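# Move the long cardboard box from desk to shelf

## Task

Pick up the long cardboard box that sits on the desk and set it down on a shelf at the far end of the aisle, on either side. It must rest on the shelf surface itself, not on top of a carton, and no part of it may overhang the shelf's front edge. The box must not topple or be left tilted, or the task fails. It counts only if the box stays there on its own after the robot lets go.

## Robot and tools

ROBOT. TidyBot++: a mobile base 0.54 m long, 0.50 m wide and 0.38 m tall on four powered casters, carrying one seven-joint arm with a two-finger gripper. The shoulder sits 0.12 m ahead of the base centre, 0.68 m above the floor. Two cameras: base_camera on the chassis and wrist_camera, which looks along the hand. The arm begins folded, hand pointing down, reaching up to 0.08 m past the base front, with the elbow as high as 1.15 m.

FRAMES. Base frame: origin on the floor below the base centre, x forward, y left, z up. hand_pose is reported in this frame for the point between the finger pads; its z axis runs out along the fingers and its y axis is the closing direction. The odometry frame is the base frame where the scene began. base_odometry heading is positive to the left, within -3.142 to 3.142, and counts wheel slip as motion, so it drifts by a few cm and degrees over many moves. base_tilt is in degrees, positive when leaning forward or right. Tilt and effort readings each carry a small fixed bias plus noise.

execute_actions. Argument actions: a list holding one action or none (none just reports state and images). An action may hold base, joints, or both, plus optional speeds; its motions start together.
- base: exactly one key, an offset from where the base last reported itself, never a place. translate_m: metres straight ahead, forward positive, -2 to 2. strafe_m: metres sideways, left positive, -2 to 2. rotate_rad: radians of turn in place, counter-clockwise from above positive, -6.3 to 6.3.
- joints: absolute targets keyed by name, all in radians except the gripper. joint_1_rad any angle (whole arm about vertical; positive is clockwise from above, opposite to rotate_rad). joint_2_rad shoulder -2.249 to 2.249. joint_3_rad any angle. joint_4_rad elbow -2.579 to 2.579. joint_5_rad any angle. joint_6_rad wrist -2.099 to 2.099. joint_7_rad any angle (hand spin; hand down, positive is counter-clockwise from above, and at 1.57 the fingers open toward robot left/right). gripper_pos 0 (open, about 85 mm gap) to 1 (closed); gap about 85 x (1 - gripper_pos) mm. Unbounded joints go the short way round; for bigger turns send steps under half a revolution. Done tolerances are ±0.039 for joints 1-4, ±0.056 for 5-7, ±0.03 for the gripper.
- speeds: optional caps for this action only, keyed translate_m, strafe_m (0.05 to 0.5 m/s) or rotate_rad (0.1 to 1.57 rad/s); default is the maximum. A base move needing over 8.667 s at its cap is refused; no action runs past 15 s.
- cameras: list of base_camera, wrist_camera or all; omitted/null means all, [] means none. The pictures line lists the images in order.
Unknown keys or out-of-range numbers reject the whole call with no motion. Joints or base left out of an action may keep pushing toward older targets.

ARM GEOMETRY. With joint_1_rad = 0, joint_3_rad = 3.14, joint_5_rad = 0 (near the start) the arm stays in the vertical x-z plane. Angles from vertical, forward positive: upper arm (0.42 m) = joint_2_rad; forearm (0.31 m) = joint_2_rad - joint_4_rad; hand (0.31 m to the hand point) = that minus joint_6_rad. Hand reach forward of the shoulder is the sum of length x sin(angle), height above it the sum of length x cos(angle). A downward hand reaches at most about 0.94 m above the floor, only near the base. Closed fingertips sit about 20 mm beyond the hand point.

OTHER TOOLS. wait: seconds 0 to 10, commands nothing, returns state and images. zoom_image: camera (base_camera or wrist_camera) and region [x0, y0, x1, y1] in pixels from the top-left, at most 504 x 504, on that camera's latest full image. read_manual: section "licences" (only licence texts). finished_scene: scene = the current scene's number; ends it for good and reports success, so call it only once the box rests on its own.

RESULT LINES. base_status / joint_status: done, off_target (stopped away from target, may still push), contact_stop or time_out (target dropped, holding in place). A blocked base can report done though short; base contact_stop means something pushed it after arrival. "joint command not followed" with "cause:" means a self-collision check withheld arm targets (the gripper still moves); affected joints say not_followed and may be retried with later actions. on_its_own lists uncommanded motion. motor_effort: percent of maximum, peak in brackets. Gripper at 1 reporting done means it holds nothing; off_target means something is held. ARM HIT: arm struck itself or the base hard. MOTOR HOT warns from 60 °C; OVER-TEMPERATURE FAULT at 75 °C makes the arm sink, and joints then read limit_stop_at_motor_heat (resend targets). A torque fault freezes arm and gripper for 10 s and skips the rest of the call while the base continues.

PRACTICE. Friction leaves joints slightly short; correct by sending last command + (wanted - read). Under load the arm sags; never command a held-object joint to its current reading. Trust images over hand_pose. The robot holds its last command while you think, and holding a load heats motors. Avoid: driving with the arm snagged high (tipping), pushing the raised hand sideways, hard impacts, dropping or slamming the box, letting it fall. Objects may occasionally be nudged by outside pushes.

Each tool is called after "Call:" as name(argument=value, ...) on one line, values as JSON.

## Session

Call:
execute_actions(actions=[])

Scene clock: 0.00 s.
base_odometry: x=+0.000 y=+0.000 heading=+0.000 (m, m, rad; odometry frame)
base_tilt: forward=-0.4 right=-0.1 (deg)
base_status: not commanded
joint_positions: joint_1_rad=-0.033 joint_2_rad=-0.362 joint_3_rad=+3.134 joint_4_rad=-2.547 joint_5_rad=+0.025 joint_6_rad=-0.880 joint_7_rad=+1.586 gripper_pos=+0.000
joint_status: not commanded
motor_effort: joint_1_rad=+0 joint_2_rad=-1 joint_3_rad=+0 joint_4_rad=+14 joint_5_rad=+0 joint_6_rad=+1 joint_7_rad=+1 (%)
hand_pose: x=+0.2510 y=+0.0002 z=+0.5839 quat_wxyz=(+0.011, +0.999, +0.035, +0.039) (m; base frame)
pictures: base_camera, wrist_camera
Images, in order (width x height): base_camera 644x364, wrist_camera 644x476.

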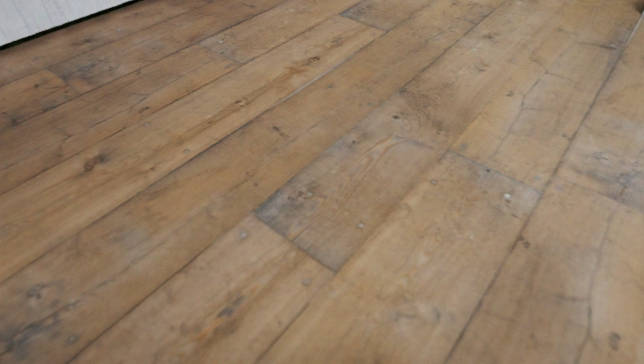

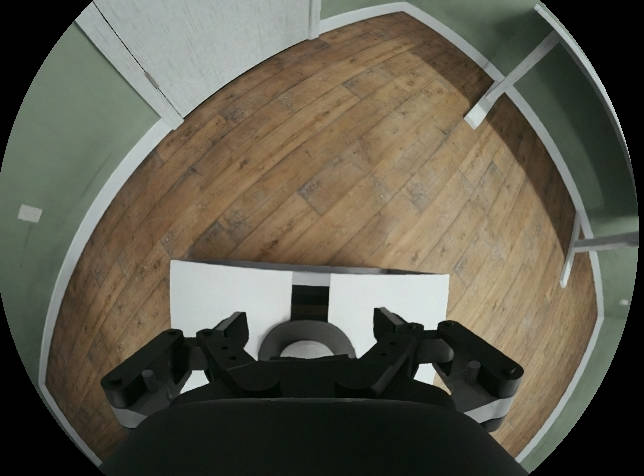

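Call:
execute_actions(actions=[{"joints":{"joint_2_rad":-0.36,"joint_4_rad":-2.0,"joint_6_rad":-0.3},"base":{"rotate_rad":-0.8}}])

Scene clock: 3.47 s.
base_odometry: x=+0.000 y=+0.000 heading=-0.799 (m, m, rad; odometry frame)
base_tilt: forward=-0.4 right=-0.1 (deg)
base_status: done
joint_positions: joint_1_rad=-0.033 joint_2_rad=-0.362 joint_3_rad=+3.134 joint_4_rad=-2.015 joint_5_rad=+0.025 joint_6_rad=-0.321 joint_7_rad=+1.586 gripper_pos=+0.000
joint_status: all done
motor_effort: joint_1_rad=+1(1) joint_2_rad=-9(11) joint_3_rad=+0(1) joint_4_rad=+21(21) joint_5_rad=+0(1) joint_6_rad=+7(8) joint_7_rad=+0(1) (%)
hand_pose: x=+0.5692 y=+0.0173 z=+0.9271 quat_wxyz=(+0.005, +0.834, +0.032, +0.551) (m; base frame)
pictures: base_camera, wrist_camera
Images, in order (width x height): base_camera 644x364, wrist_camera 644x476.

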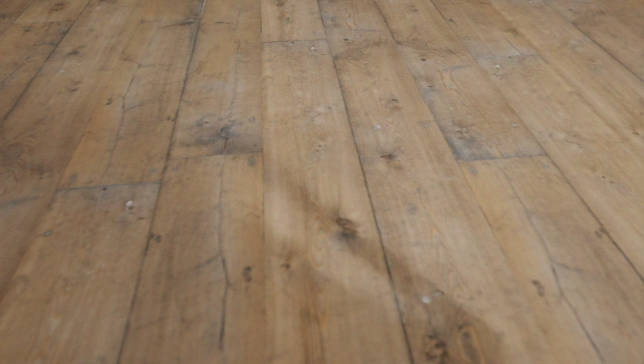

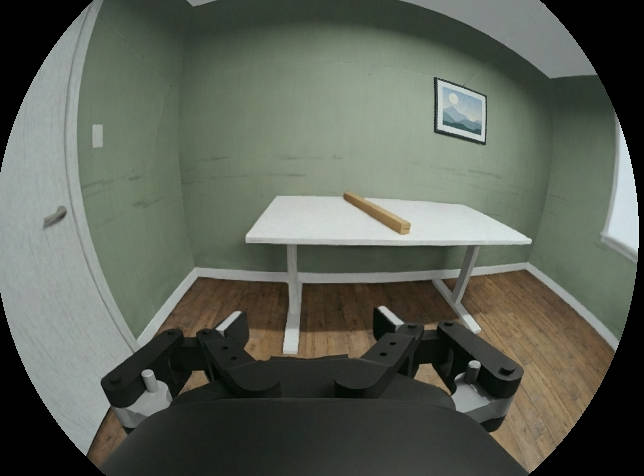

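Call:
execute_actions(actions=[{"base":{"rotate_rad":-2.9}}])

Scene clock: 10.67 s.
base_odometry: x=+0.000 y=+0.000 heading=+2.585 (m, m, rad; odometry frame)
base_tilt: forward=-0.4 right=-0.1 (deg)
base_status: done
joint_positions: joint_1_rad=-0.033 joint_2_rad=-0.362 joint_3_rad=+3.134 joint_4_rad=-2.015 joint_5_rad=+0.025 joint_6_rad=-0.321 joint_7_rad=+1.586 gripper_pos=+0.000
joint_status: not commanded
motor_effort: joint_1_rad=+0(2) joint_2_rad=-10(11) joint_3_rad=+0(2) joint_4_rad=+21(20) joint_5_rad=+0(1) joint_6_rad=+8(8) joint_7_rad=+0(0) (%)
hand_pose: x=+0.5692 y=+0.0174 z=+0.9271 quat_wxyz=(+0.004, +0.834, +0.032, +0.551) (m; base frame)
pictures: base_camera, wrist_camera
Images, in order (width x height): base_camera 644x364, wrist_camera 644x476.

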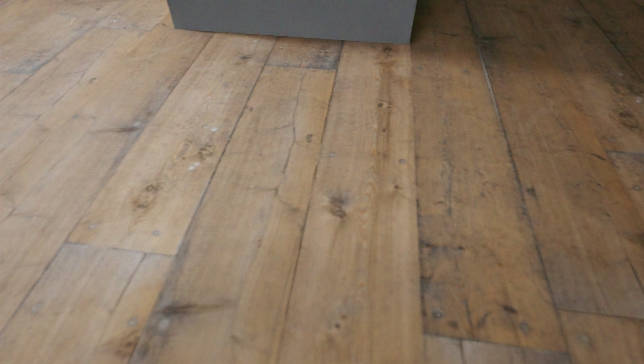

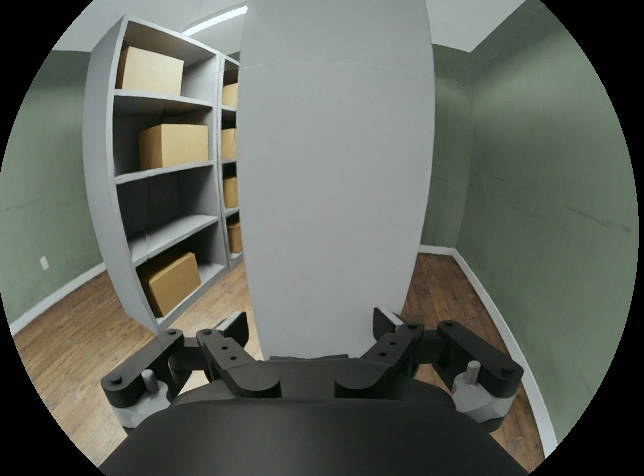

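Call:
execute_actions(actions=[{"base":{"rotate_rad":-0.145}}], cameras=[])

Call:
execute_actions(actions=[{"base":{"strafe_m":0.75},"joints":{"joint_6_rad":-0.1}}])

Scene clock: 14.70 s.
base_odometry: x=+0.000 y=+0.000 heading=+2.440 (m, m, rad; odometry frame)
base_tilt: forward=-0.4 right=-0.1 (deg)
base_status: done
joint_positions: joint_1_rad=-0.033 joint_2_rad=-0.362 joint_3_rad=+3.137 joint_4_rad=-2.015 joint_5_rad=+0.025 joint_6_rad=-0.321 joint_7_rad=+1.586 gripper_pos=+0.000
joint_status: not commanded
motor_effort: joint_1_rad=+0(2) joint_2_rad=-9(10) joint_3_rad=+0(2) joint_4_rad=+21(21) joint_5_rad=+0(1) joint_6_rad=+8(7) joint_7_rad=+0(0) (%)
hand_pose: x=+0.5693 y=+0.0160 z=+0.9272 quat_wxyz=(+0.005, +0.834, +0.030, +0.551) (m; base frame)
pictures: none
No camera images: the call's "cameras" was empty. Leave "cameras" out to get every camera's image.

Scene clock: 17.57 s.
base_odometry: x=-0.485 y=-0.573 heading=+2.440 (m, m, rad; odometry frame)
base_tilt: forward=-0.4 right=-0.1 (deg)
base_status: done
joint_positions: joint_1_rad=-0.033 joint_2_rad=-0.362 joint_3_rad=+3.136 joint_4_rad=-2.005 joint_5_rad=+0.025 joint_6_rad=-0.106 joint_7_rad=+1.586 gripper_pos=+0.000
joint_status: all done
motor_effort: joint_1_rad=+0(2) joint_2_rad=-10(11) joint_3_rad=+0(2) joint_4_rad=+21(23) joint_5_rad=+0(0) joint_6_rad=+8(9) joint_7_rad=+1(1) (%)
hand_pose: x=+0.5895 y=+0.0187 z=+0.9975 quat_wxyz=(+0.003, +0.767, +0.030, +0.641) (m; base frame)
pictures: base_camera, wrist_camera
Images, in order (width x height): base_camera 644x364, wrist_camera 644x476.

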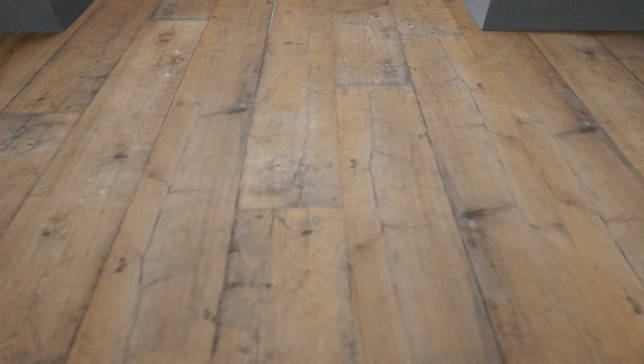

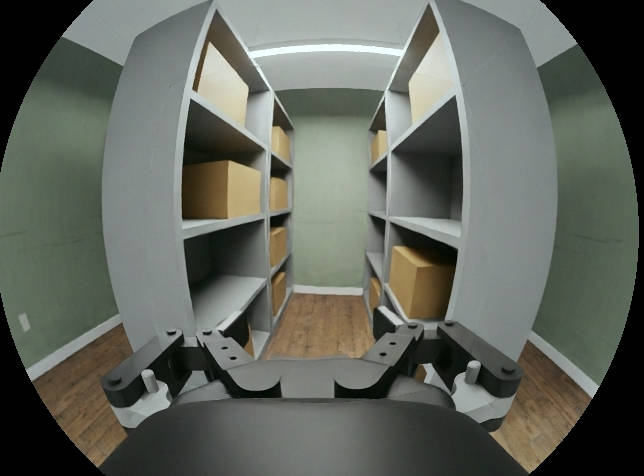

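Call:
zoom_image(camera="wrist_camera", region=[170, 60, 480, 360])

Region (170, 60, 480, 360) of wrist_camera's 644x476 image, scaled by 1.626; it fills the top 488 rows of this view, and the rest is white.

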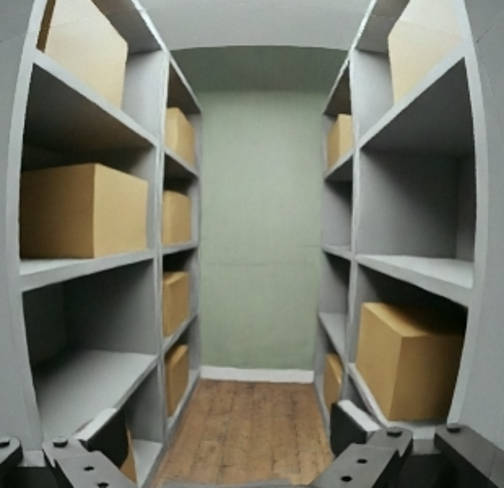

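Call:
execute_actions(actions=[{"base":{"rotate_rad":3.14},"joints":{"joint_2_rad":-0.2,"joint_4_rad":-1.7,"joint_6_rad":-0.9}}], cameras=[])

Call:
execute_actions(actions=[{"base":{"strafe_m":0.4}}], cameras=[])

Call:
execute_actions(actions=[{"base":{"translate_m":0.5}}])

Scene clock: 30.13 s.
base_odometry: x=-0.485 y=-0.573 heading=-0.704 (m, m, rad; odometry frame)
base_tilt: forward=-0.4 right=-0.1 (deg)
base_status: done
joint_positions: joint_1_rad=-0.033 joint_2_rad=-0.206 joint_3_rad=+3.136 joint_4_rad=-1.719 joint_5_rad=+0.025 joint_6_rad=-0.876 joint_7_rad=+1.586 gripper_pos=+0.000
joint_status: all done
motor_effort: joint_1_rad=+1(1) joint_2_rad=-14(18) joint_3_rad=+0(2) joint_4_rad=+20(20) joint_5_rad=+0(1) joint_6_rad=+6(8) joint_7_rad=+1(1) (%)
hand_pose: x=+0.5593 y=+0.0125 z=+0.8845 quat_wxyz=(+0.008, +0.930, +0.029, +0.367) (m; base frame)
pictures: none
No camera images: the call's "cameras" was empty. Leave "cameras" out to get every camera's image.

Scene clock: 32.27 s.
base_odometry: x=-0.226 y=-0.267 heading=-0.703 (m, m, rad; odometry frame)
base_tilt: forward=-0.3 right=-0.1 (deg)
base_status: done
joint_positions: joint_1_rad=-0.033 joint_2_rad=-0.206 joint_3_rad=+3.133 joint_4_rad=-1.719 joint_5_rad=+0.025 joint_6_rad=-0.876 joint_7_rad=+1.586 gripper_pos=+0.000
joint_status: not commanded
motor_effort: joint_1_rad=+1(2) joint_2_rad=-14(15) joint_3_rad=+0(3) joint_4_rad=+20(20) joint_5_rad=+0(1) joint_6_rad=+6(6) joint_7_rad=+1(1) (%)
hand_pose: x=+0.5593 y=+0.0137 z=+0.8845 quat_wxyz=(+0.008, +0.930, +0.031, +0.367) (m; base frame)
pictures: none
No camera images: the call's "cameras" was empty. Leave "cameras" out to get every camera's image.

Scene clock: 34.63 s.
base_odometry: x=+0.155 y=-0.591 heading=-0.703 (m, m, rad; odometry frame)
base_tilt: forward=-0.4 right=-0.1 (deg)
base_status: done
joint_positions: joint_1_rad=-0.033 joint_2_rad=-0.200 joint_3_rad=+3.133 joint_4_rad=-1.717 joint_5_rad=+0.025 joint_6_rad=-0.879 joint_7_rad=+1.586 gripper_pos=+0.000
joint_status: not commanded
motor_effort: joint_1_rad=+1(0) joint_2_rad=-13(19) joint_3_rad=+0(0) joint_4_rad=+19(21) joint_5_rad=+0(0) joint_6_rad=+6(7) joint_7_rad=+1(0) (%)
hand_pose: x=+0.5604 y=+0.0137 z=+0.8825 quat_wxyz=(+0.008, +0.931, +0.031, +0.364) (m; base frame)
pictures: base_camera, wrist_camera
Images, in order (width x height): base_camera 644x364, wrist_camera 644x476.

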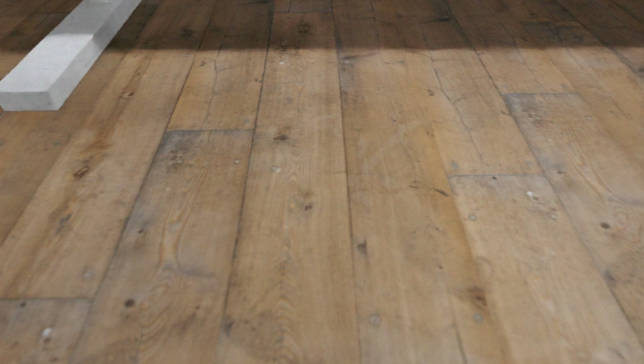

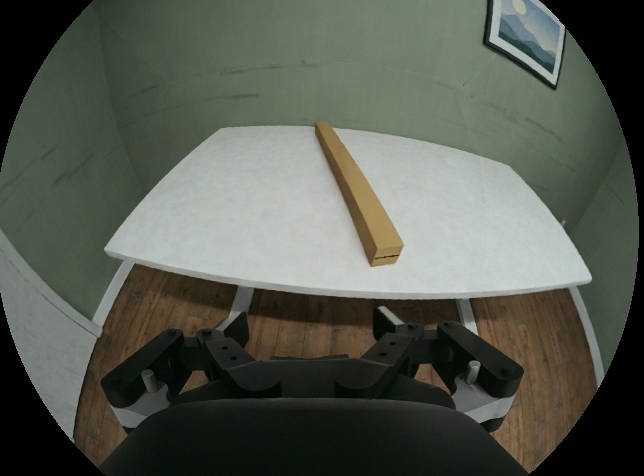

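Call:
execute_actions(actions=[{"joints":{"joint_1_rad":0.0,"joint_2_rad":0.47,"joint_4_rad":-0.70,"joint_6_rad":-1.96,"joint_7_rad":1.72}}], cameras=[])

Call:
execute_actions(actions=[{"base":{"translate_m":0.3}}])

Scene clock: 51.40 s.
base_odometry: x=+0.155 y=-0.591 heading=-0.703 (m, m, rad; odometry frame)
base_tilt: forward=-0.4 right=-0.1 (deg)
base_status: not commanded
joint_positions: joint_1_rad=-0.020 joint_2_rad=+0.452 joint_3_rad=+3.133 joint_4_rad=-0.720 joint_5_rad=+0.025 joint_6_rad=-1.936 joint_7_rad=+1.695 gripper_pos=+0.000
joint_status: all done
motor_effort: joint_1_rad=+0(1) joint_2_rad=-35(36) joint_3_rad=-1(1) joint_4_rad=+15(21) joint_5_rad=+0(1) joint_6_rad=+1(6) joint_7_rad=+0(0) (%)
hand_pose: x=+0.6027 y=+0.0066 z=+0.8716 quat_wxyz=(+0.011, +0.997, +0.071, +0.017) (m; base frame)
pictures: none
No camera images: the call's "cameras" was empty. Leave "cameras" out to get every camera's image.

Scene clock: 53.23 s.
base_odometry: x=+0.385 y=-0.784 heading=-0.703 (m, m, rad; odometry frame)
base_tilt: forward=-0.3 right=-0.1 (deg)
base_status: done
joint_positions: joint_1_rad=-0.019 joint_2_rad=+0.465 joint_3_rad=+3.133 joint_4_rad=-0.718 joint_5_rad=+0.025 joint_6_rad=-1.938 joint_7_rad=+1.695 gripper_pos=+0.000
joint_status: not commanded
motor_effort: joint_1_rad=+1(2) joint_2_rad=-35(38) joint_3_rad=-1(1) joint_4_rad=+14(16) joint_5_rad=+0(0) joint_6_rad=+0(1) joint_7_rad=+1(0) (%)
hand_pose: x=+0.6050 y=+0.0062 z=+0.8658 quat_wxyz=(+0.010, +0.997, +0.071, +0.010) (m; base frame)
pictures: base_camera, wrist_camera
Images, in order (width x height): base_camera 644x364, wrist_camera 644x476.

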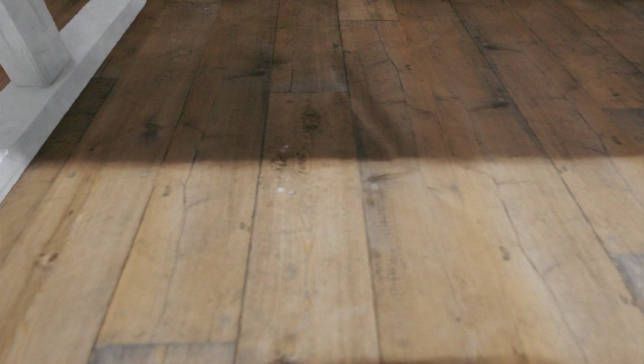

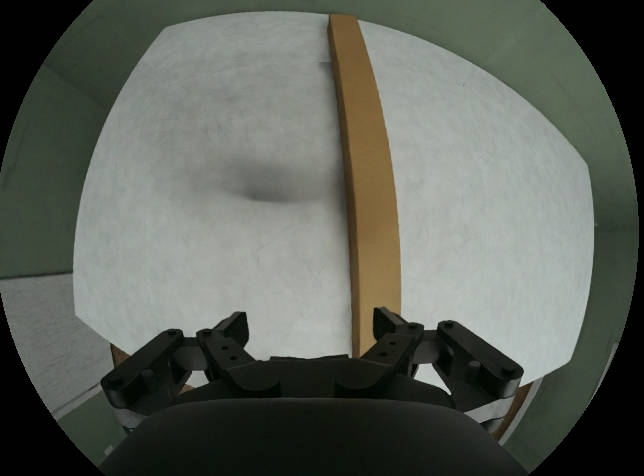

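Call:
execute_actions(actions=[{"base":{"translate_m":0.09},"joints":{"joint_7_rad":1.81}}], cameras=[])

Call:
execute_actions(actions=[{"base":{"strafe_m":-0.05}}])

Scene clock: 57.40 s.
base_odometry: x=+0.454 y=-0.843 heading=-0.702 (m, m, rad; odometry frame)
base_tilt: forward=-0.4 right=-0.1 (deg)
base_status: done
joint_positions: joint_1_rad=-0.019 joint_2_rad=+0.470 joint_3_rad=+3.133 joint_4_rad=-0.718 joint_5_rad=+0.025 joint_6_rad=-1.938 joint_7_rad=+1.798 gripper_pos=+0.000
joint_status: all done
motor_effort: joint_1_rad=+1(1) joint_2_rad=-34(40) joint_3_rad=-1(1) joint_4_rad=+15(15) joint_5_rad=+0(0) joint_6_rad=+1(1) joint_7_rad=+0(1) (%)
hand_pose: x=+0.6058 y=+0.0060 z=+0.8635 quat_wxyz=(+0.011, +0.992, +0.122, +0.007) (m; base frame)
pictures: none
No camera images: the call's "cameras" was empty. Leave "cameras" out to get every camera's image.

Scene clock: 58.40 s.
base_odometry: x=+0.421 y=-0.881 heading=-0.702 (m, m, rad; odometry frame)
base_tilt: forward=-0.3 right=-0.1 (deg)
base_status: done
joint_positions: joint_1_rad=-0.002 joint_2_rad=+0.470 joint_3_rad=+3.133 joint_4_rad=-0.717 joint_5_rad=+0.025 joint_6_rad=-1.938 joint_7_rad=+1.798 gripper_pos=+0.000
joint_status: not commanded
motor_effort: joint_1_rad=+0(3) joint_2_rad=-36(38) joint_3_rad=-1(2) joint_4_rad=+15(15) joint_5_rad=+0(1) joint_6_rad=+0(1) joint_7_rad=+1(0) (%)
hand_pose: x=+0.6059 y=-0.0020 z=+0.8635 quat_wxyz=(+0.011, +0.993, +0.113, +0.007) (m; base frame)
pictures: base_camera, wrist_camera
Images, in order (width x height): base_camera 644x364, wrist_camera 644x476.

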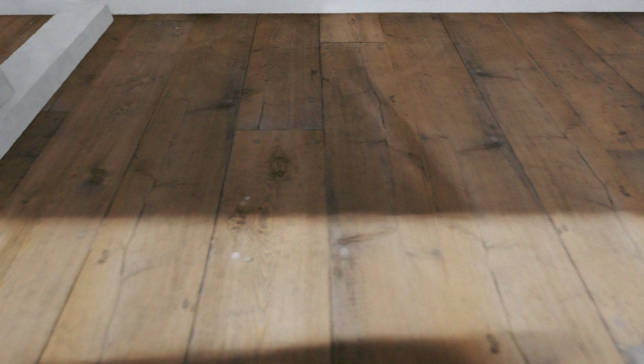

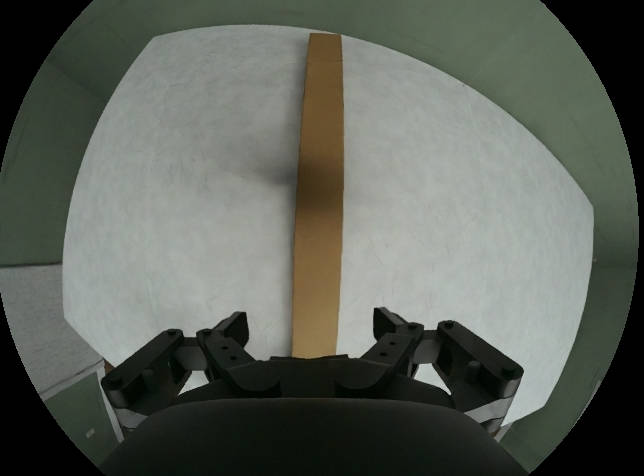

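Call:
execute_actions(actions=[{"base":{"strafe_m":0.008},"joints":{"joint_2_rad":0.563,"joint_4_rad":-0.75,"joint_6_rad":-1.82,"joint_7_rad":1.79}}], cameras=["wrist_camera"])

Scene clock: 62.83 s.
base_odometry: x=+0.426 y=-0.875 heading=-0.702 (m, m, rad; odometry frame)
base_tilt: forward=-0.4 right=-0.1 (deg)
base_status: done
joint_positions: joint_1_rad=-0.003 joint_2_rad=+0.558 joint_3_rad=+3.133 joint_4_rad=-0.735 joint_5_rad=+0.025 joint_6_rad=-1.839 joint_7_rad=+1.798 gripper_pos=+0.000
joint_status: all done
motor_effort: joint_1_rad=+0(4) joint_2_rad=-40(43) joint_3_rad=-1(2) joint_4_rad=+15(16) joint_5_rad=+0(1) joint_6_rad=+0(2) joint_7_rad=+1(1) (%)
hand_pose: x=+0.6469 y=-0.0014 z=+0.8135 quat_wxyz=(+0.010, +0.993, +0.115, +0.003) (m; base frame)
pictures: wrist_camera
Images, in order (width x height): wrist_camera 644x476.

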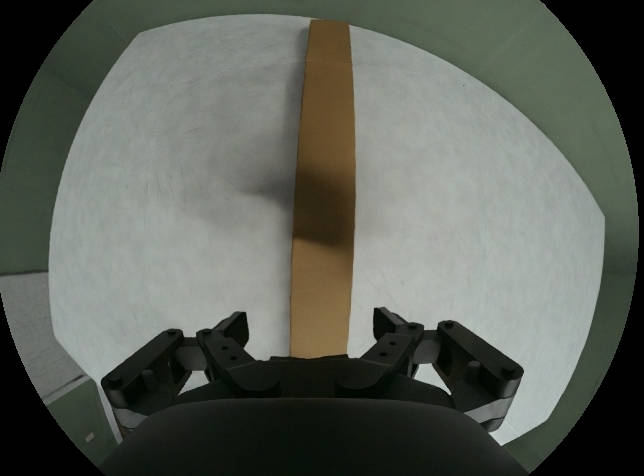

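Call:
execute_actions(actions=[{"base":{"strafe_m":-0.008},"joints":{"joint_2_rad":0.545,"joint_4_rad":-0.9,"joint_6_rad":-1.69,"joint_7_rad":1.76}}], cameras=["wrist_camera"])

Scene clock: 66.63 s.
base_odometry: x=+0.421 y=-0.881 heading=-0.702 (m, m, rad; odometry frame)
base_tilt: forward=-0.4 right=-0.1 (deg)
base_status: done
joint_positions: joint_1_rad=+0.001 joint_2_rad=+0.558 joint_3_rad=+3.133 joint_4_rad=-0.884 joint_5_rad=+0.025 joint_6_rad=-1.714 joint_7_rad=+1.784 gripper_pos=+0.000
joint_status: all done
motor_effort: joint_1_rad=+1(4) joint_2_rad=-40(41) joint_3_rad=-1(3) joint_4_rad=+16(16) joint_5_rad=+0(1) joint_6_rad=+0(1) joint_7_rad=+0(2) (%)
hand_pose: x=+0.6489 y=-0.0034 z=+0.7677 quat_wxyz=(+0.009, +0.994, +0.108, -0.009) (m; base frame)
pictures: wrist_camera
Images, in order (width x height): wrist_camera 644x476.

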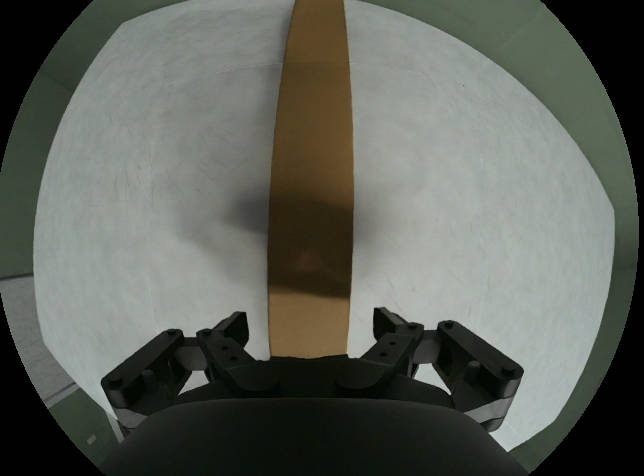

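Call:
execute_actions(actions=[{"joints":{"gripper_pos":1}}], cameras=[])

Call:
execute_actions(actions=[{"joints":{"joint_2_rad":0.42,"joint_4_rad":-0.85,"joint_6_rad":-1.87}}], cameras=["wrist_camera"])

Scene clock: 69.80 s.
base_odometry: x=+0.421 y=-0.881 heading=-0.702 (m, m, rad; odometry frame)
base_tilt: forward=-0.4 right=-0.1 (deg)
base_status: not commanded
joint_positions: joint_1_rad=+0.001 joint_2_rad=+0.554 joint_3_rad=+3.133 joint_4_rad=-0.887 joint_5_rad=+0.025 joint_6_rad=-1.714 joint_7_rad=+1.783 gripper_pos=+0.478
joint_status: gripper_pos off_target (ended at +0.478, target +1.000)
motor_effort: joint_1_rad=+1(0) joint_2_rad=-41(42) joint_3_rad=-1(1) joint_4_rad=+16(17) joint_5_rad=+0(0) joint_6_rad=+1(1) joint_7_rad=+0(2) (%)
hand_pose: x=+0.6479 y=-0.0034 z=+0.7695 quat_wxyz=(+0.010, +0.994, +0.108, -0.007) (m; base frame)
pictures: none
No camera images: the call's "cameras" was empty. Leave "cameras" out to get every camera's image.

Scene clock: 70.90 s.
base_odometry: x=+0.421 y=-0.881 heading=-0.702 (m, m, rad; odometry frame)
base_tilt: forward=-0.4 right=-0.1 (deg)
base_status: not commanded
joint_positions: joint_1_rad=+0.001 joint_2_rad=+0.423 joint_3_rad=+3.133 joint_4_rad=-0.865 joint_5_rad=+0.025 joint_6_rad=-1.851 joint_7_rad=+1.783 gripper_pos=+0.478
joint_status: all done
motor_effort: joint_1_rad=+0(1) joint_2_rad=-36(44) joint_3_rad=-1(1) joint_4_rad=+16(17) joint_5_rad=+0(1) joint_6_rad=+0(1) joint_7_rad=+0(0) (%)
hand_pose: x=+0.5942 y=-0.0034 z=+0.8417 quat_wxyz=(+0.010, +0.994, +0.106, +0.000) (m; base frame)
pictures: wrist_camera
Images, in order (width x height): wrist_camera 644x476.

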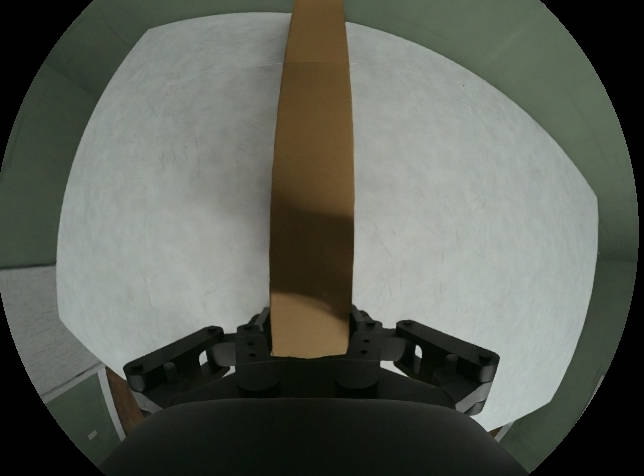

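Call:
execute_actions(actions=[{"base":{"translate_m":-0.78},"joints":{"joint_7_rad":1.55}}], cameras=[])

Call:
execute_actions(actions=[{"base":{"strafe_m":-0.43}}], cameras=["wrist_camera"])

Call:
execute_actions(actions=[{"base":{"rotate_rad":3.14},"speeds":{"rotate_rad":0.9}}])

Scene clock: 78.27 s.
base_odometry: x=-0.174 y=-0.377 heading=-0.702 (m, m, rad; odometry frame)
base_tilt: forward=-0.4 right=-0.1 (deg)
base_status: done
joint_positions: joint_1_rad=+0.001 joint_2_rad=+0.423 joint_3_rad=+3.133 joint_4_rad=-0.865 joint_5_rad=+0.025 joint_6_rad=-1.852 joint_7_rad=+1.552 gripper_pos=+0.478
joint_status: all done
motor_effort: joint_1_rad=+0(1) joint_2_rad=-36(40) joint_3_rad=-1(2) joint_4_rad=+16(17) joint_5_rad=+0(0) joint_6_rad=+0(1) joint_7_rad=+1(1) (%)
hand_pose: x=+0.5942 y=-0.0034 z=+0.8417 quat_wxyz=(+0.010, +1.000, -0.010, +0.001) (m; base frame)
pictures: none
No camera images: the call's "cameras" was empty. Leave "cameras" out to get every camera's image.

Scene clock: 80.47 s.
base_odometry: x=-0.452 y=-0.705 heading=-0.703 (m, m, rad; odometry frame)
base_tilt: forward=-0.4 right=-0.1 (deg)
base_status: done
joint_positions: joint_1_rad=+0.005 joint_2_rad=+0.423 joint_3_rad=+3.133 joint_4_rad=-0.865 joint_5_rad=+0.025 joint_6_rad=-1.852 joint_7_rad=+1.552 gripper_pos=+0.478
joint_status: not commanded
motor_effort: joint_1_rad=+0(4) joint_2_rad=-35(37) joint_3_rad=-1(3) joint_4_rad=+16(16) joint_5_rad=+0(2) joint_6_rad=+0(0) joint_7_rad=+1(0) (%)
hand_pose: x=+0.5942 y=-0.0057 z=+0.8417 quat_wxyz=(+0.010, +1.000, -0.012, +0.001) (m; base frame)
pictures: wrist_camera
Images, in order (width x height): wrist_camera 644x476.

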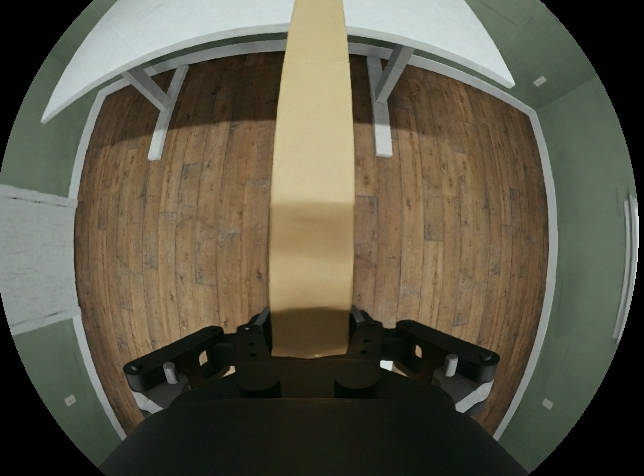

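Scene clock: 84.87 s.
base_odometry: x=-0.452 y=-0.706 heading=+2.437 (m, m, rad; odometry frame)
base_tilt: forward=-0.4 right=-0.1 (deg)
base_status: done
joint_positions: joint_1_rad=-0.003 joint_2_rad=+0.423 joint_3_rad=+3.134 joint_4_rad=-0.865 joint_5_rad=+0.025 joint_6_rad=-1.852 joint_7_rad=+1.552 gripper_pos=+0.478
joint_status: not commanded
motor_effort: joint_1_rad=+1(4) joint_2_rad=-35(38) joint_3_rad=-1(3) joint_4_rad=+16(17) joint_5_rad=+0(1) joint_6_rad=+0(0) joint_7_rad=+1(1) (%)
hand_pose: x=+0.5942 y=-0.0019 z=+0.8417 quat_wxyz=(+0.011, +1.000, -0.008, +0.001) (m; base frame)
pictures: base_camera, wrist_camera
Images, in order (width x height): base_camera 644x364, wrist_camera 644x476.

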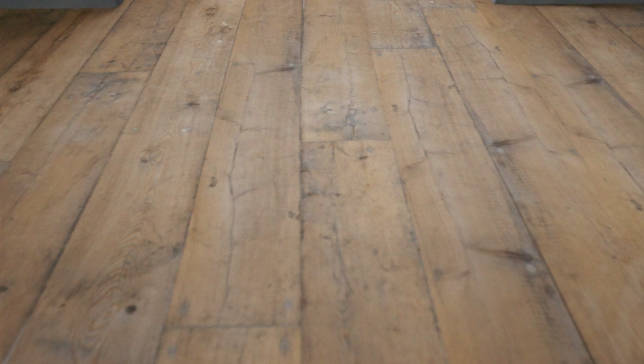

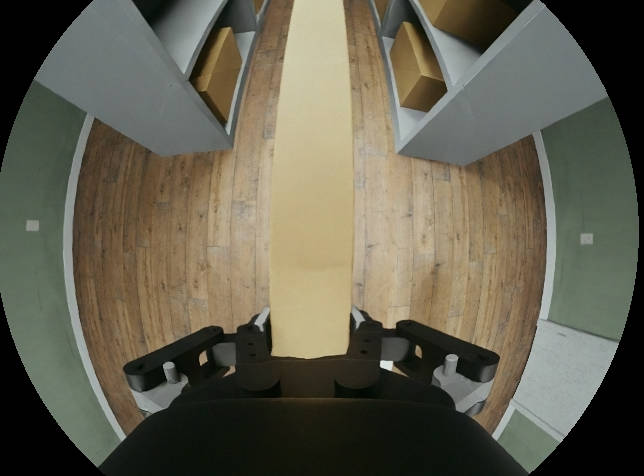

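Call:
execute_actions(actions=[{"base":{"rotate_rad":0.028}}], cameras=[])

Call:
execute_actions(actions=[{"base":{"translate_m":0.5}}])

Scene clock: 87.47 s.
base_odometry: x=-0.452 y=-0.706 heading=+2.465 (m, m, rad; odometry frame)
base_tilt: forward=-0.3 right=-0.1 (deg)
base_status: done
joint_positions: joint_1_rad=-0.005 joint_2_rad=+0.423 joint_3_rad=+3.133 joint_4_rad=-0.865 joint_5_rad=+0.025 joint_6_rad=-1.852 joint_7_rad=+1.552 gripper_pos=+0.478
joint_status: not commanded
motor_effort: joint_1_rad=+1(5) joint_2_rad=-35(36) joint_3_rad=-1(3) joint_4_rad=+16(16) joint_5_rad=+0(1) joint_6_rad=+0(0) joint_7_rad=+1(1) (%)
hand_pose: x=+0.5942 y=-0.0008 z=+0.8417 quat_wxyz=(+0.010, +1.000, -0.007, +0.001) (m; base frame)
pictures: none
No camera images: the call's "cameras" was empty. Leave "cameras" out to get every camera's image.

Scene clock: 89.83 s.
base_odometry: x=-0.843 y=-0.393 heading=+2.466 (m, m, rad; odometry frame)
base_tilt: forward=-0.4 right=-0.1 (deg)
base_status: done
joint_positions: joint_1_rad=-0.005 joint_2_rad=+0.427 joint_3_rad=+3.133 joint_4_rad=-0.865 joint_5_rad=+0.025 joint_6_rad=-1.852 joint_7_rad=+1.552 gripper_pos=+0.478
joint_status: not commanded
motor_effort: joint_1_rad=+0(0) joint_2_rad=-37(41) joint_3_rad=-1(1) joint_4_rad=+16(17) joint_5_rad=+0(1) joint_6_rad=+0(1) joint_7_rad=+1(0) (%)
hand_pose: x=+0.5946 y=-0.0008 z=+0.8402 quat_wxyz=(+0.011, +1.000, -0.007, -0.001) (m; base frame)
pictures: base_camera, wrist_camera
Images, in order (width x height): base_camera 644x364, wrist_camera 644x476.

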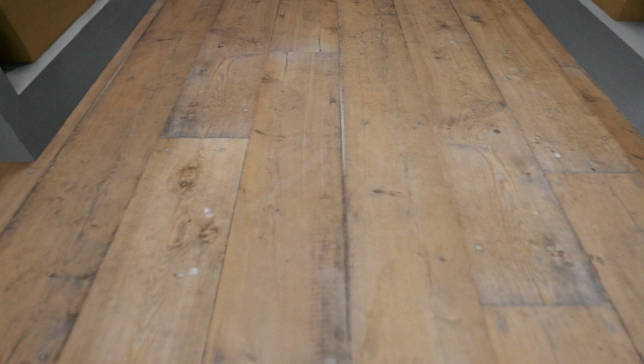

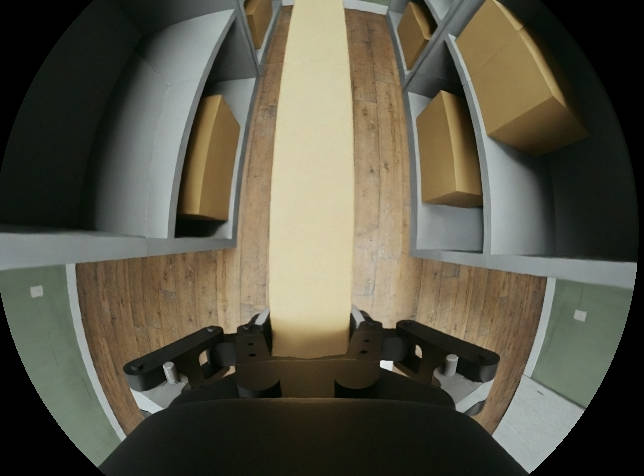

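Call:
execute_actions(actions=[{"base":{"strafe_m":-0.035}}], cameras=[])

Call:
execute_actions(actions=[{"base":{"translate_m":0.8}}])

Scene clock: 93.60 s.
base_odometry: x=-0.821 y=-0.366 heading=+2.466 (m, m, rad; odometry frame)
base_tilt: forward=-0.3 right=-0.1 (deg)
base_status: done
joint_positions: joint_1_rad=+0.002 joint_2_rad=+0.427 joint_3_rad=+3.133 joint_4_rad=-0.865 joint_5_rad=+0.025 joint_6_rad=-1.852 joint_7_rad=+1.552 gripper_pos=+0.478
joint_status: not commanded
motor_effort: joint_1_rad=+0(4) joint_2_rad=-35(38) joint_3_rad=-1(2) joint_4_rad=+16(16) joint_5_rad=+0(1) joint_6_rad=+0(1) joint_7_rad=+0(0) (%)
hand_pose: x=+0.5946 y=-0.0041 z=+0.8402 quat_wxyz=(+0.011, +1.000, -0.010, -0.001) (m; base frame)
pictures: none
No camera images: the call's "cameras" was empty. Leave "cameras" out to get every camera's image.

Scene clock: 96.57 s.
base_odometry: x=-1.445 y=+0.135 heading=+2.465 (m, m, rad; odometry frame)
base_tilt: forward=-0.3 right=-0.1 (deg)
base_status: done
joint_positions: joint_1_rad=+0.002 joint_2_rad=+0.426 joint_3_rad=+3.133 joint_4_rad=-0.865 joint_5_rad=+0.025 joint_6_rad=-1.852 joint_7_rad=+1.552 gripper_pos=+0.478
joint_status: not commanded
motor_effort: joint_1_rad=+0(2) joint_2_rad=-37(40) joint_3_rad=-1(1) joint_4_rad=+16(17) joint_5_rad=+0(1) joint_6_rad=+0(0) joint_7_rad=+0(1) (%)
hand_pose: x=+0.5945 y=-0.0041 z=+0.8406 quat_wxyz=(+0.011, +1.000, -0.010, -0.001) (m; base frame)
pictures: base_camera, wrist_camera
Images, in order (width x height): base_camera 644x364, wrist_camera 644x476.

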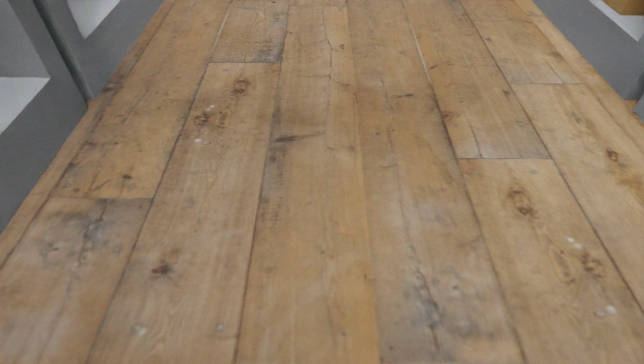

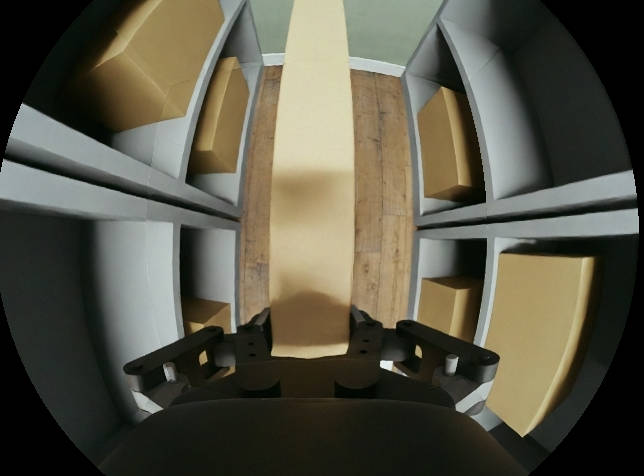

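Call:
execute_actions(actions=[{"base":{"strafe_m":-0.025},"joints":{"joint_1_rad":0.45,"joint_7_rad":2.02,"joint_2_rad":0.48,"joint_4_rad":-1.57,"joint_6_rad":-1.09}}], cameras=[])

Call:
execute_actions(actions=[{"base":{"rotate_rad":-0.03}}])

Scene clock: 110.83 s.
base_odometry: x=-1.429 y=+0.155 heading=+2.465 (m, m, rad; odometry frame)
base_tilt: forward=-0.3 right=-0.1 (deg)
base_status: done
joint_positions: joint_1_rad=+0.435 joint_2_rad=+0.466 joint_3_rad=+3.133 joint_4_rad=-1.554 joint_5_rad=+0.025 joint_6_rad=-1.114 joint_7_rad=+1.997 gripper_pos=+0.478
joint_status: all done
motor_effort: joint_1_rad=+1(3) joint_2_rad=-36(38) joint_3_rad=-1(2) joint_4_rad=+15(17) joint_5_rad=+0(2) joint_6_rad=+0(1) joint_7_rad=+0(1) (%)
hand_pose: x=+0.5483 y=-0.2015 z=+0.6098 quat_wxyz=(+0.010, +1.000, +0.005, -0.001) (m; base frame)
pictures: none
No camera images: the call's "cameras" was empty. Leave "cameras" out to get every camera's image.

Scene clock: 111.50 s.
base_odometry: x=-1.429 y=+0.155 heading=+2.436 (m, m, rad; odometry frame)
base_tilt: forward=-0.4 right=-0.1 (deg)
base_status: done
joint_positions: joint_1_rad=+0.447 joint_2_rad=+0.466 joint_3_rad=+3.135 joint_4_rad=-1.554 joint_5_rad=+0.025 joint_6_rad=-1.114 joint_7_rad=+1.997 gripper_pos=+0.478
joint_status: not commanded
motor_effort: joint_1_rad=+1(4) joint_2_rad=-36(37) joint_3_rad=-1(3) joint_4_rad=+14(15) joint_5_rad=+1(1) joint_6_rad=+0(1) joint_7_rad=+1(1) (%)
hand_pose: x=+0.5455 y=-0.2074 z=+0.6097 quat_wxyz=(+0.010, +1.000, -0.002, -0.001) (m; base frame)
pictures: base_camera, wrist_camera
Images, in order (width x height): base_camera 644x364, wrist_camera 644x476.

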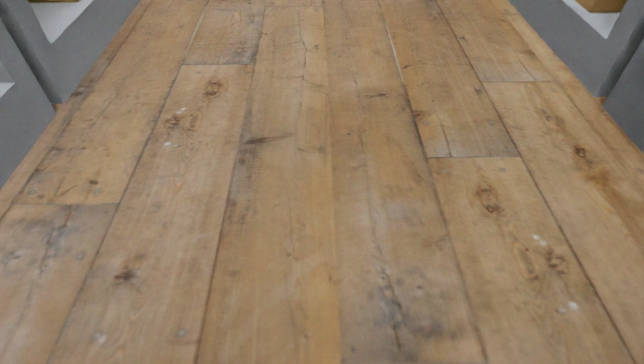

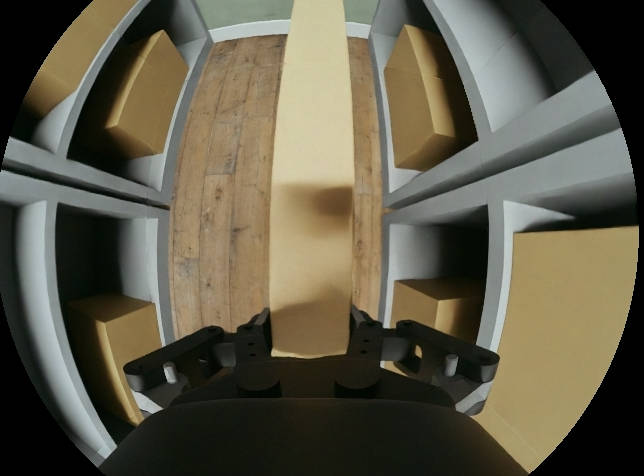

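Call:
execute_actions(actions=[{"base":{"translate_m":0.5},"joints":{"joint_1_rad":0.8,"joint_7_rad":2.38,"joint_2_rad":0.09,"joint_4_rad":-2.13,"joint_6_rad":-0.91}}])

Call:
execute_actions(actions=[{"joints":{"joint_1_rad":1.15,"joint_7_rad":2.73,"joint_2_rad":-0.06,"joint_4_rad":-2.29,"joint_6_rad":-0.91}}], cameras=[])

Call:
execute_actions(actions=[{"joints":{"joint_1_rad":1.585,"joint_7_rad":3.16}}])

Scene clock: 117.70 s.
base_odometry: x=-1.810 y=+0.480 heading=+2.435 (m, m, rad; odometry frame)
base_tilt: forward=-0.4 right=-0.1 (deg)
base_status: done
joint_positions: joint_1_rad=+0.782 joint_2_rad=+0.115 joint_3_rad=+3.135 joint_4_rad=-2.112 joint_5_rad=+0.025 joint_6_rad=-0.933 joint_7_rad=+2.357 gripper_pos=+0.478
joint_status: all done
motor_effort: joint_1_rad=+0(1) joint_2_rad=-19(37) joint_3_rad=+0(2) joint_4_rad=+13(16) joint_5_rad=+0(1) joint_6_rad=+0(1) joint_7_rad=+0(2) (%)
hand_pose: x=+0.3238 y=-0.2075 z=+0.5968 quat_wxyz=(+0.000, +1.000, +0.013, -0.013) (m; base frame)
pictures: base_camera, wrist_camera
Images, in order (width x height): base_camera 644x364, wrist_camera 644x476.

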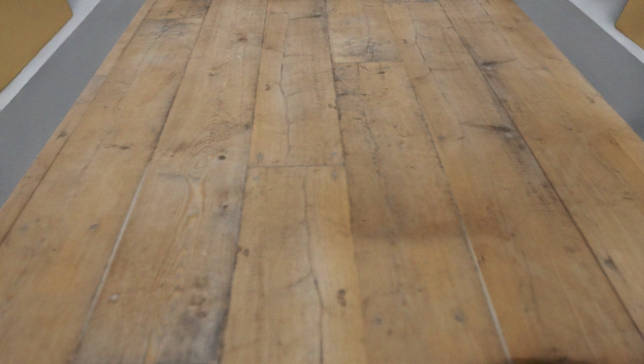

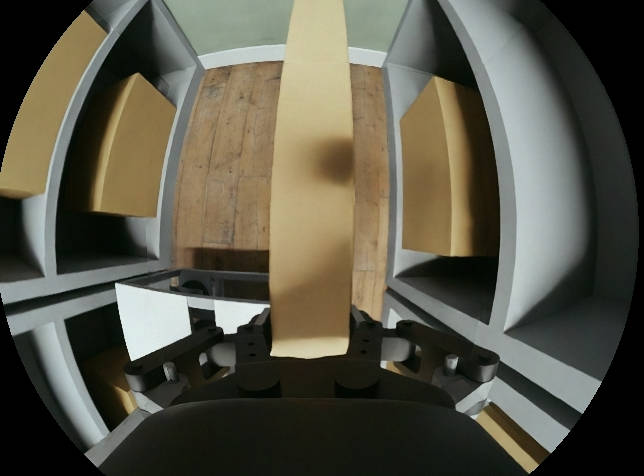

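Scene clock: 119.17 s.
base_odometry: x=-1.810 y=+0.480 heading=+2.435 (m, m, rad; odometry frame)
base_tilt: forward=-0.4 right=-0.1 (deg)
base_status: not commanded
joint_positions: joint_1_rad=+1.133 joint_2_rad=-0.037 joint_3_rad=+3.135 joint_4_rad=-2.272 joint_5_rad=+0.025 joint_6_rad=-0.933 joint_7_rad=+2.708 gripper_pos=+0.478
joint_status: all done
motor_effort: joint_1_rad=+1(0) joint_2_rad=-13(20) joint_3_rad=+0(1) joint_4_rad=+12(14) joint_5_rad=+0(0) joint_6_rad=+0(1) joint_7_rad=+1(0) (%)
hand_pose: x=+0.2106 y=-0.2040 z=+0.5974 quat_wxyz=(-0.008, +1.000, +0.013, -0.015) (m; base frame)
pictures: none
No camera images: the call's "cameras" was empty. Leave "cameras" out to get every camera's image.

Scene clock: 120.77 s.
base_odometry: x=-1.810 y=+0.480 heading=+2.435 (m, m, rad; odometry frame)
base_tilt: forward=-0.4 right=-0.1 (deg)
base_status: not commanded
joint_positions: joint_1_rad=+1.568 joint_2_rad=-0.037 joint_3_rad=+3.135 joint_4_rad=-2.272 joint_5_rad=+0.025 joint_6_rad=-0.933 joint_7_rad=+3.138 gripper_pos=+0.478
joint_status: all done
motor_effort: joint_1_rad=+1(1) joint_2_rad=-13(13) joint_3_rad=-1(1) joint_4_rad=+13(12) joint_5_rad=+0(0) joint_6_rad=+0(0) joint_7_rad=+1(1) (%)
hand_pose: x=+0.1161 y=-0.2236 z=+0.5974 quat_wxyz=(-0.013, +1.000, +0.010, -0.010) (m; base frame)
pictures: base_camera, wrist_camera
Images, in order (width x height): base_camera 644x364, wrist_camera 644x476.

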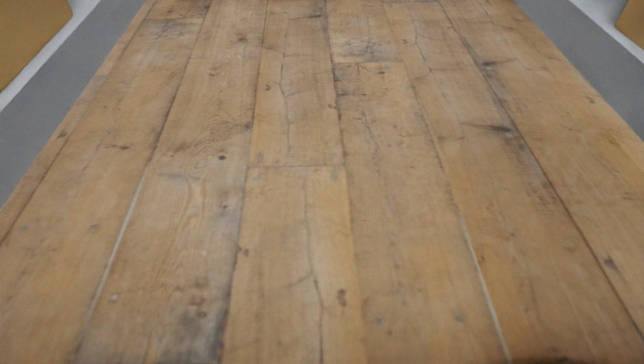

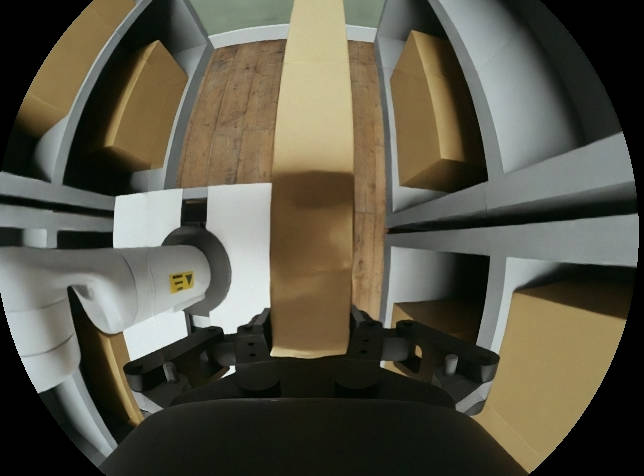

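Call:
execute_actions(actions=[{"base":{"translate_m":0.55}}])

Scene clock: 132.27 s.
base_odometry: x=-2.228 y=+0.837 heading=+2.435 (m, m, rad; odometry frame)
base_tilt: forward=-0.4 right=-0.1 (deg)
base_status: done
joint_positions: joint_1_rad=+1.571 joint_2_rad=-0.037 joint_3_rad=+3.135 joint_4_rad=-2.272 joint_5_rad=+0.025 joint_6_rad=-0.933 joint_7_rad=+3.138 gripper_pos=+0.478
joint_status: not commanded
motor_effort: joint_1_rad=+0(1) joint_2_rad=-13(14) joint_3_rad=+0(1) joint_4_rad=+12(13) joint_5_rad=+0(1) joint_6_rad=+0(0) joint_7_rad=+0(1) (%)
hand_pose: x=+0.1155 y=-0.2236 z=+0.5974 quat_wxyz=(-0.013, +1.000, +0.009, -0.010) (m; base frame)
pictures: base_camera, wrist_camera
Images, in order (width x height): base_camera 644x364, wrist_camera 644x476.

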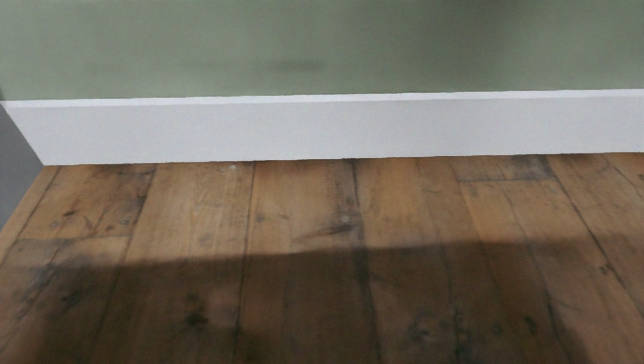

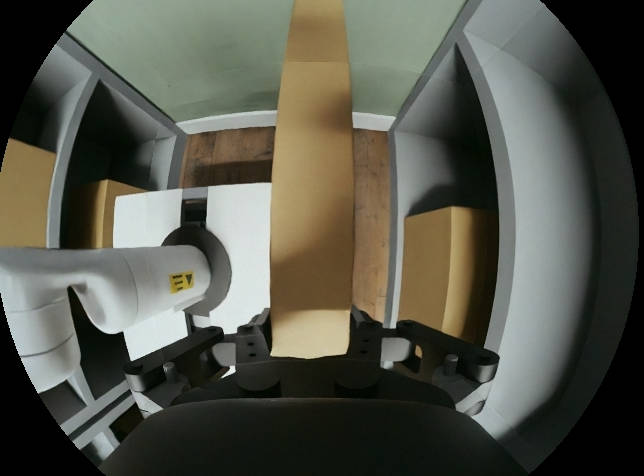

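Call:
execute_actions(actions=[{"joints":{"joint_7_rad":3.14,"joint_1_rad":1.61,"joint_2_rad":-0.44,"joint_4_rad":-2.38,"joint_6_rad":-0.73}}], cameras=["wrist_camera"])

Scene clock: 141.60 s.
base_odometry: x=-2.228 y=+0.837 heading=+2.435 (m, m, rad; odometry frame)
base_tilt: forward=-0.4 right=-0.1 (deg)
base_status: not commanded
joint_positions: joint_1_rad=+1.590 joint_2_rad=-0.422 joint_3_rad=+3.135 joint_4_rad=-2.362 joint_5_rad=+0.025 joint_6_rad=-0.757 joint_7_rad=+3.138 gripper_pos=+0.478
joint_status: all done
motor_effort: joint_1_rad=+0(0) joint_2_rad=-3(14) joint_3_rad=+0(0) joint_4_rad=+17(18) joint_5_rad=+0(0) joint_6_rad=+4(3) joint_7_rad=+0(0) (%)
hand_pose: x=+0.1115 y=-0.2544 z=+0.6709 quat_wxyz=(+0.220, +0.975, -0.001, -0.013) (m; base frame)
pictures: wrist_camera
Images, in order (width x height): wrist_camera 644x476.

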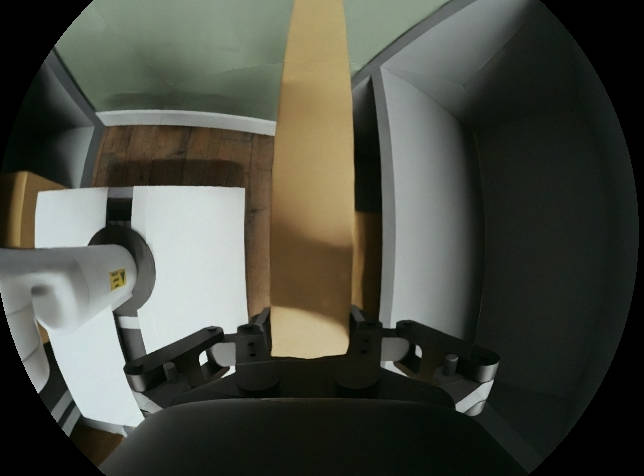

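Call:
execute_actions(actions=[{"joints":{"joint_2_rad":-0.02,"joint_4_rad":-2.02,"joint_6_rad":-0.68}}], cameras=["wrist_camera"])

Scene clock: 148.60 s.
base_odometry: x=-2.228 y=+0.837 heading=+2.435 (m, m, rad; odometry frame)
base_tilt: forward=-0.4 right=-0.1 (deg)
base_status: not commanded
joint_positions: joint_1_rad=+1.590 joint_2_rad=-0.031 joint_3_rad=+3.135 joint_4_rad=-2.042 joint_5_rad=+0.025 joint_6_rad=-0.706 joint_7_rad=+3.138 gripper_pos=+0.478
joint_status: all done
motor_effort: joint_1_rad=+0(0) joint_2_rad=-18(20) joint_3_rad=-1(0) joint_4_rad=+16(19) joint_5_rad=+0(0) joint_6_rad=+4(6) joint_7_rad=+1(1) (%)
hand_pose: x=+0.1102 y=-0.3996 z=+0.6848 quat_wxyz=(+0.211, +0.978, +0.000, -0.011) (m; base frame)
pictures: wrist_camera
Images, in order (width x height): wrist_camera 644x476.

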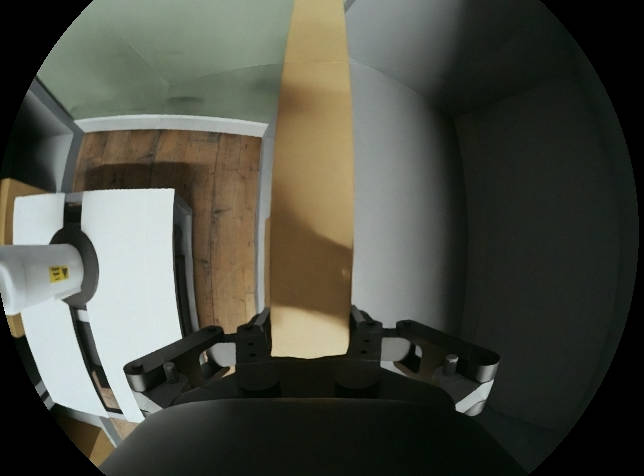

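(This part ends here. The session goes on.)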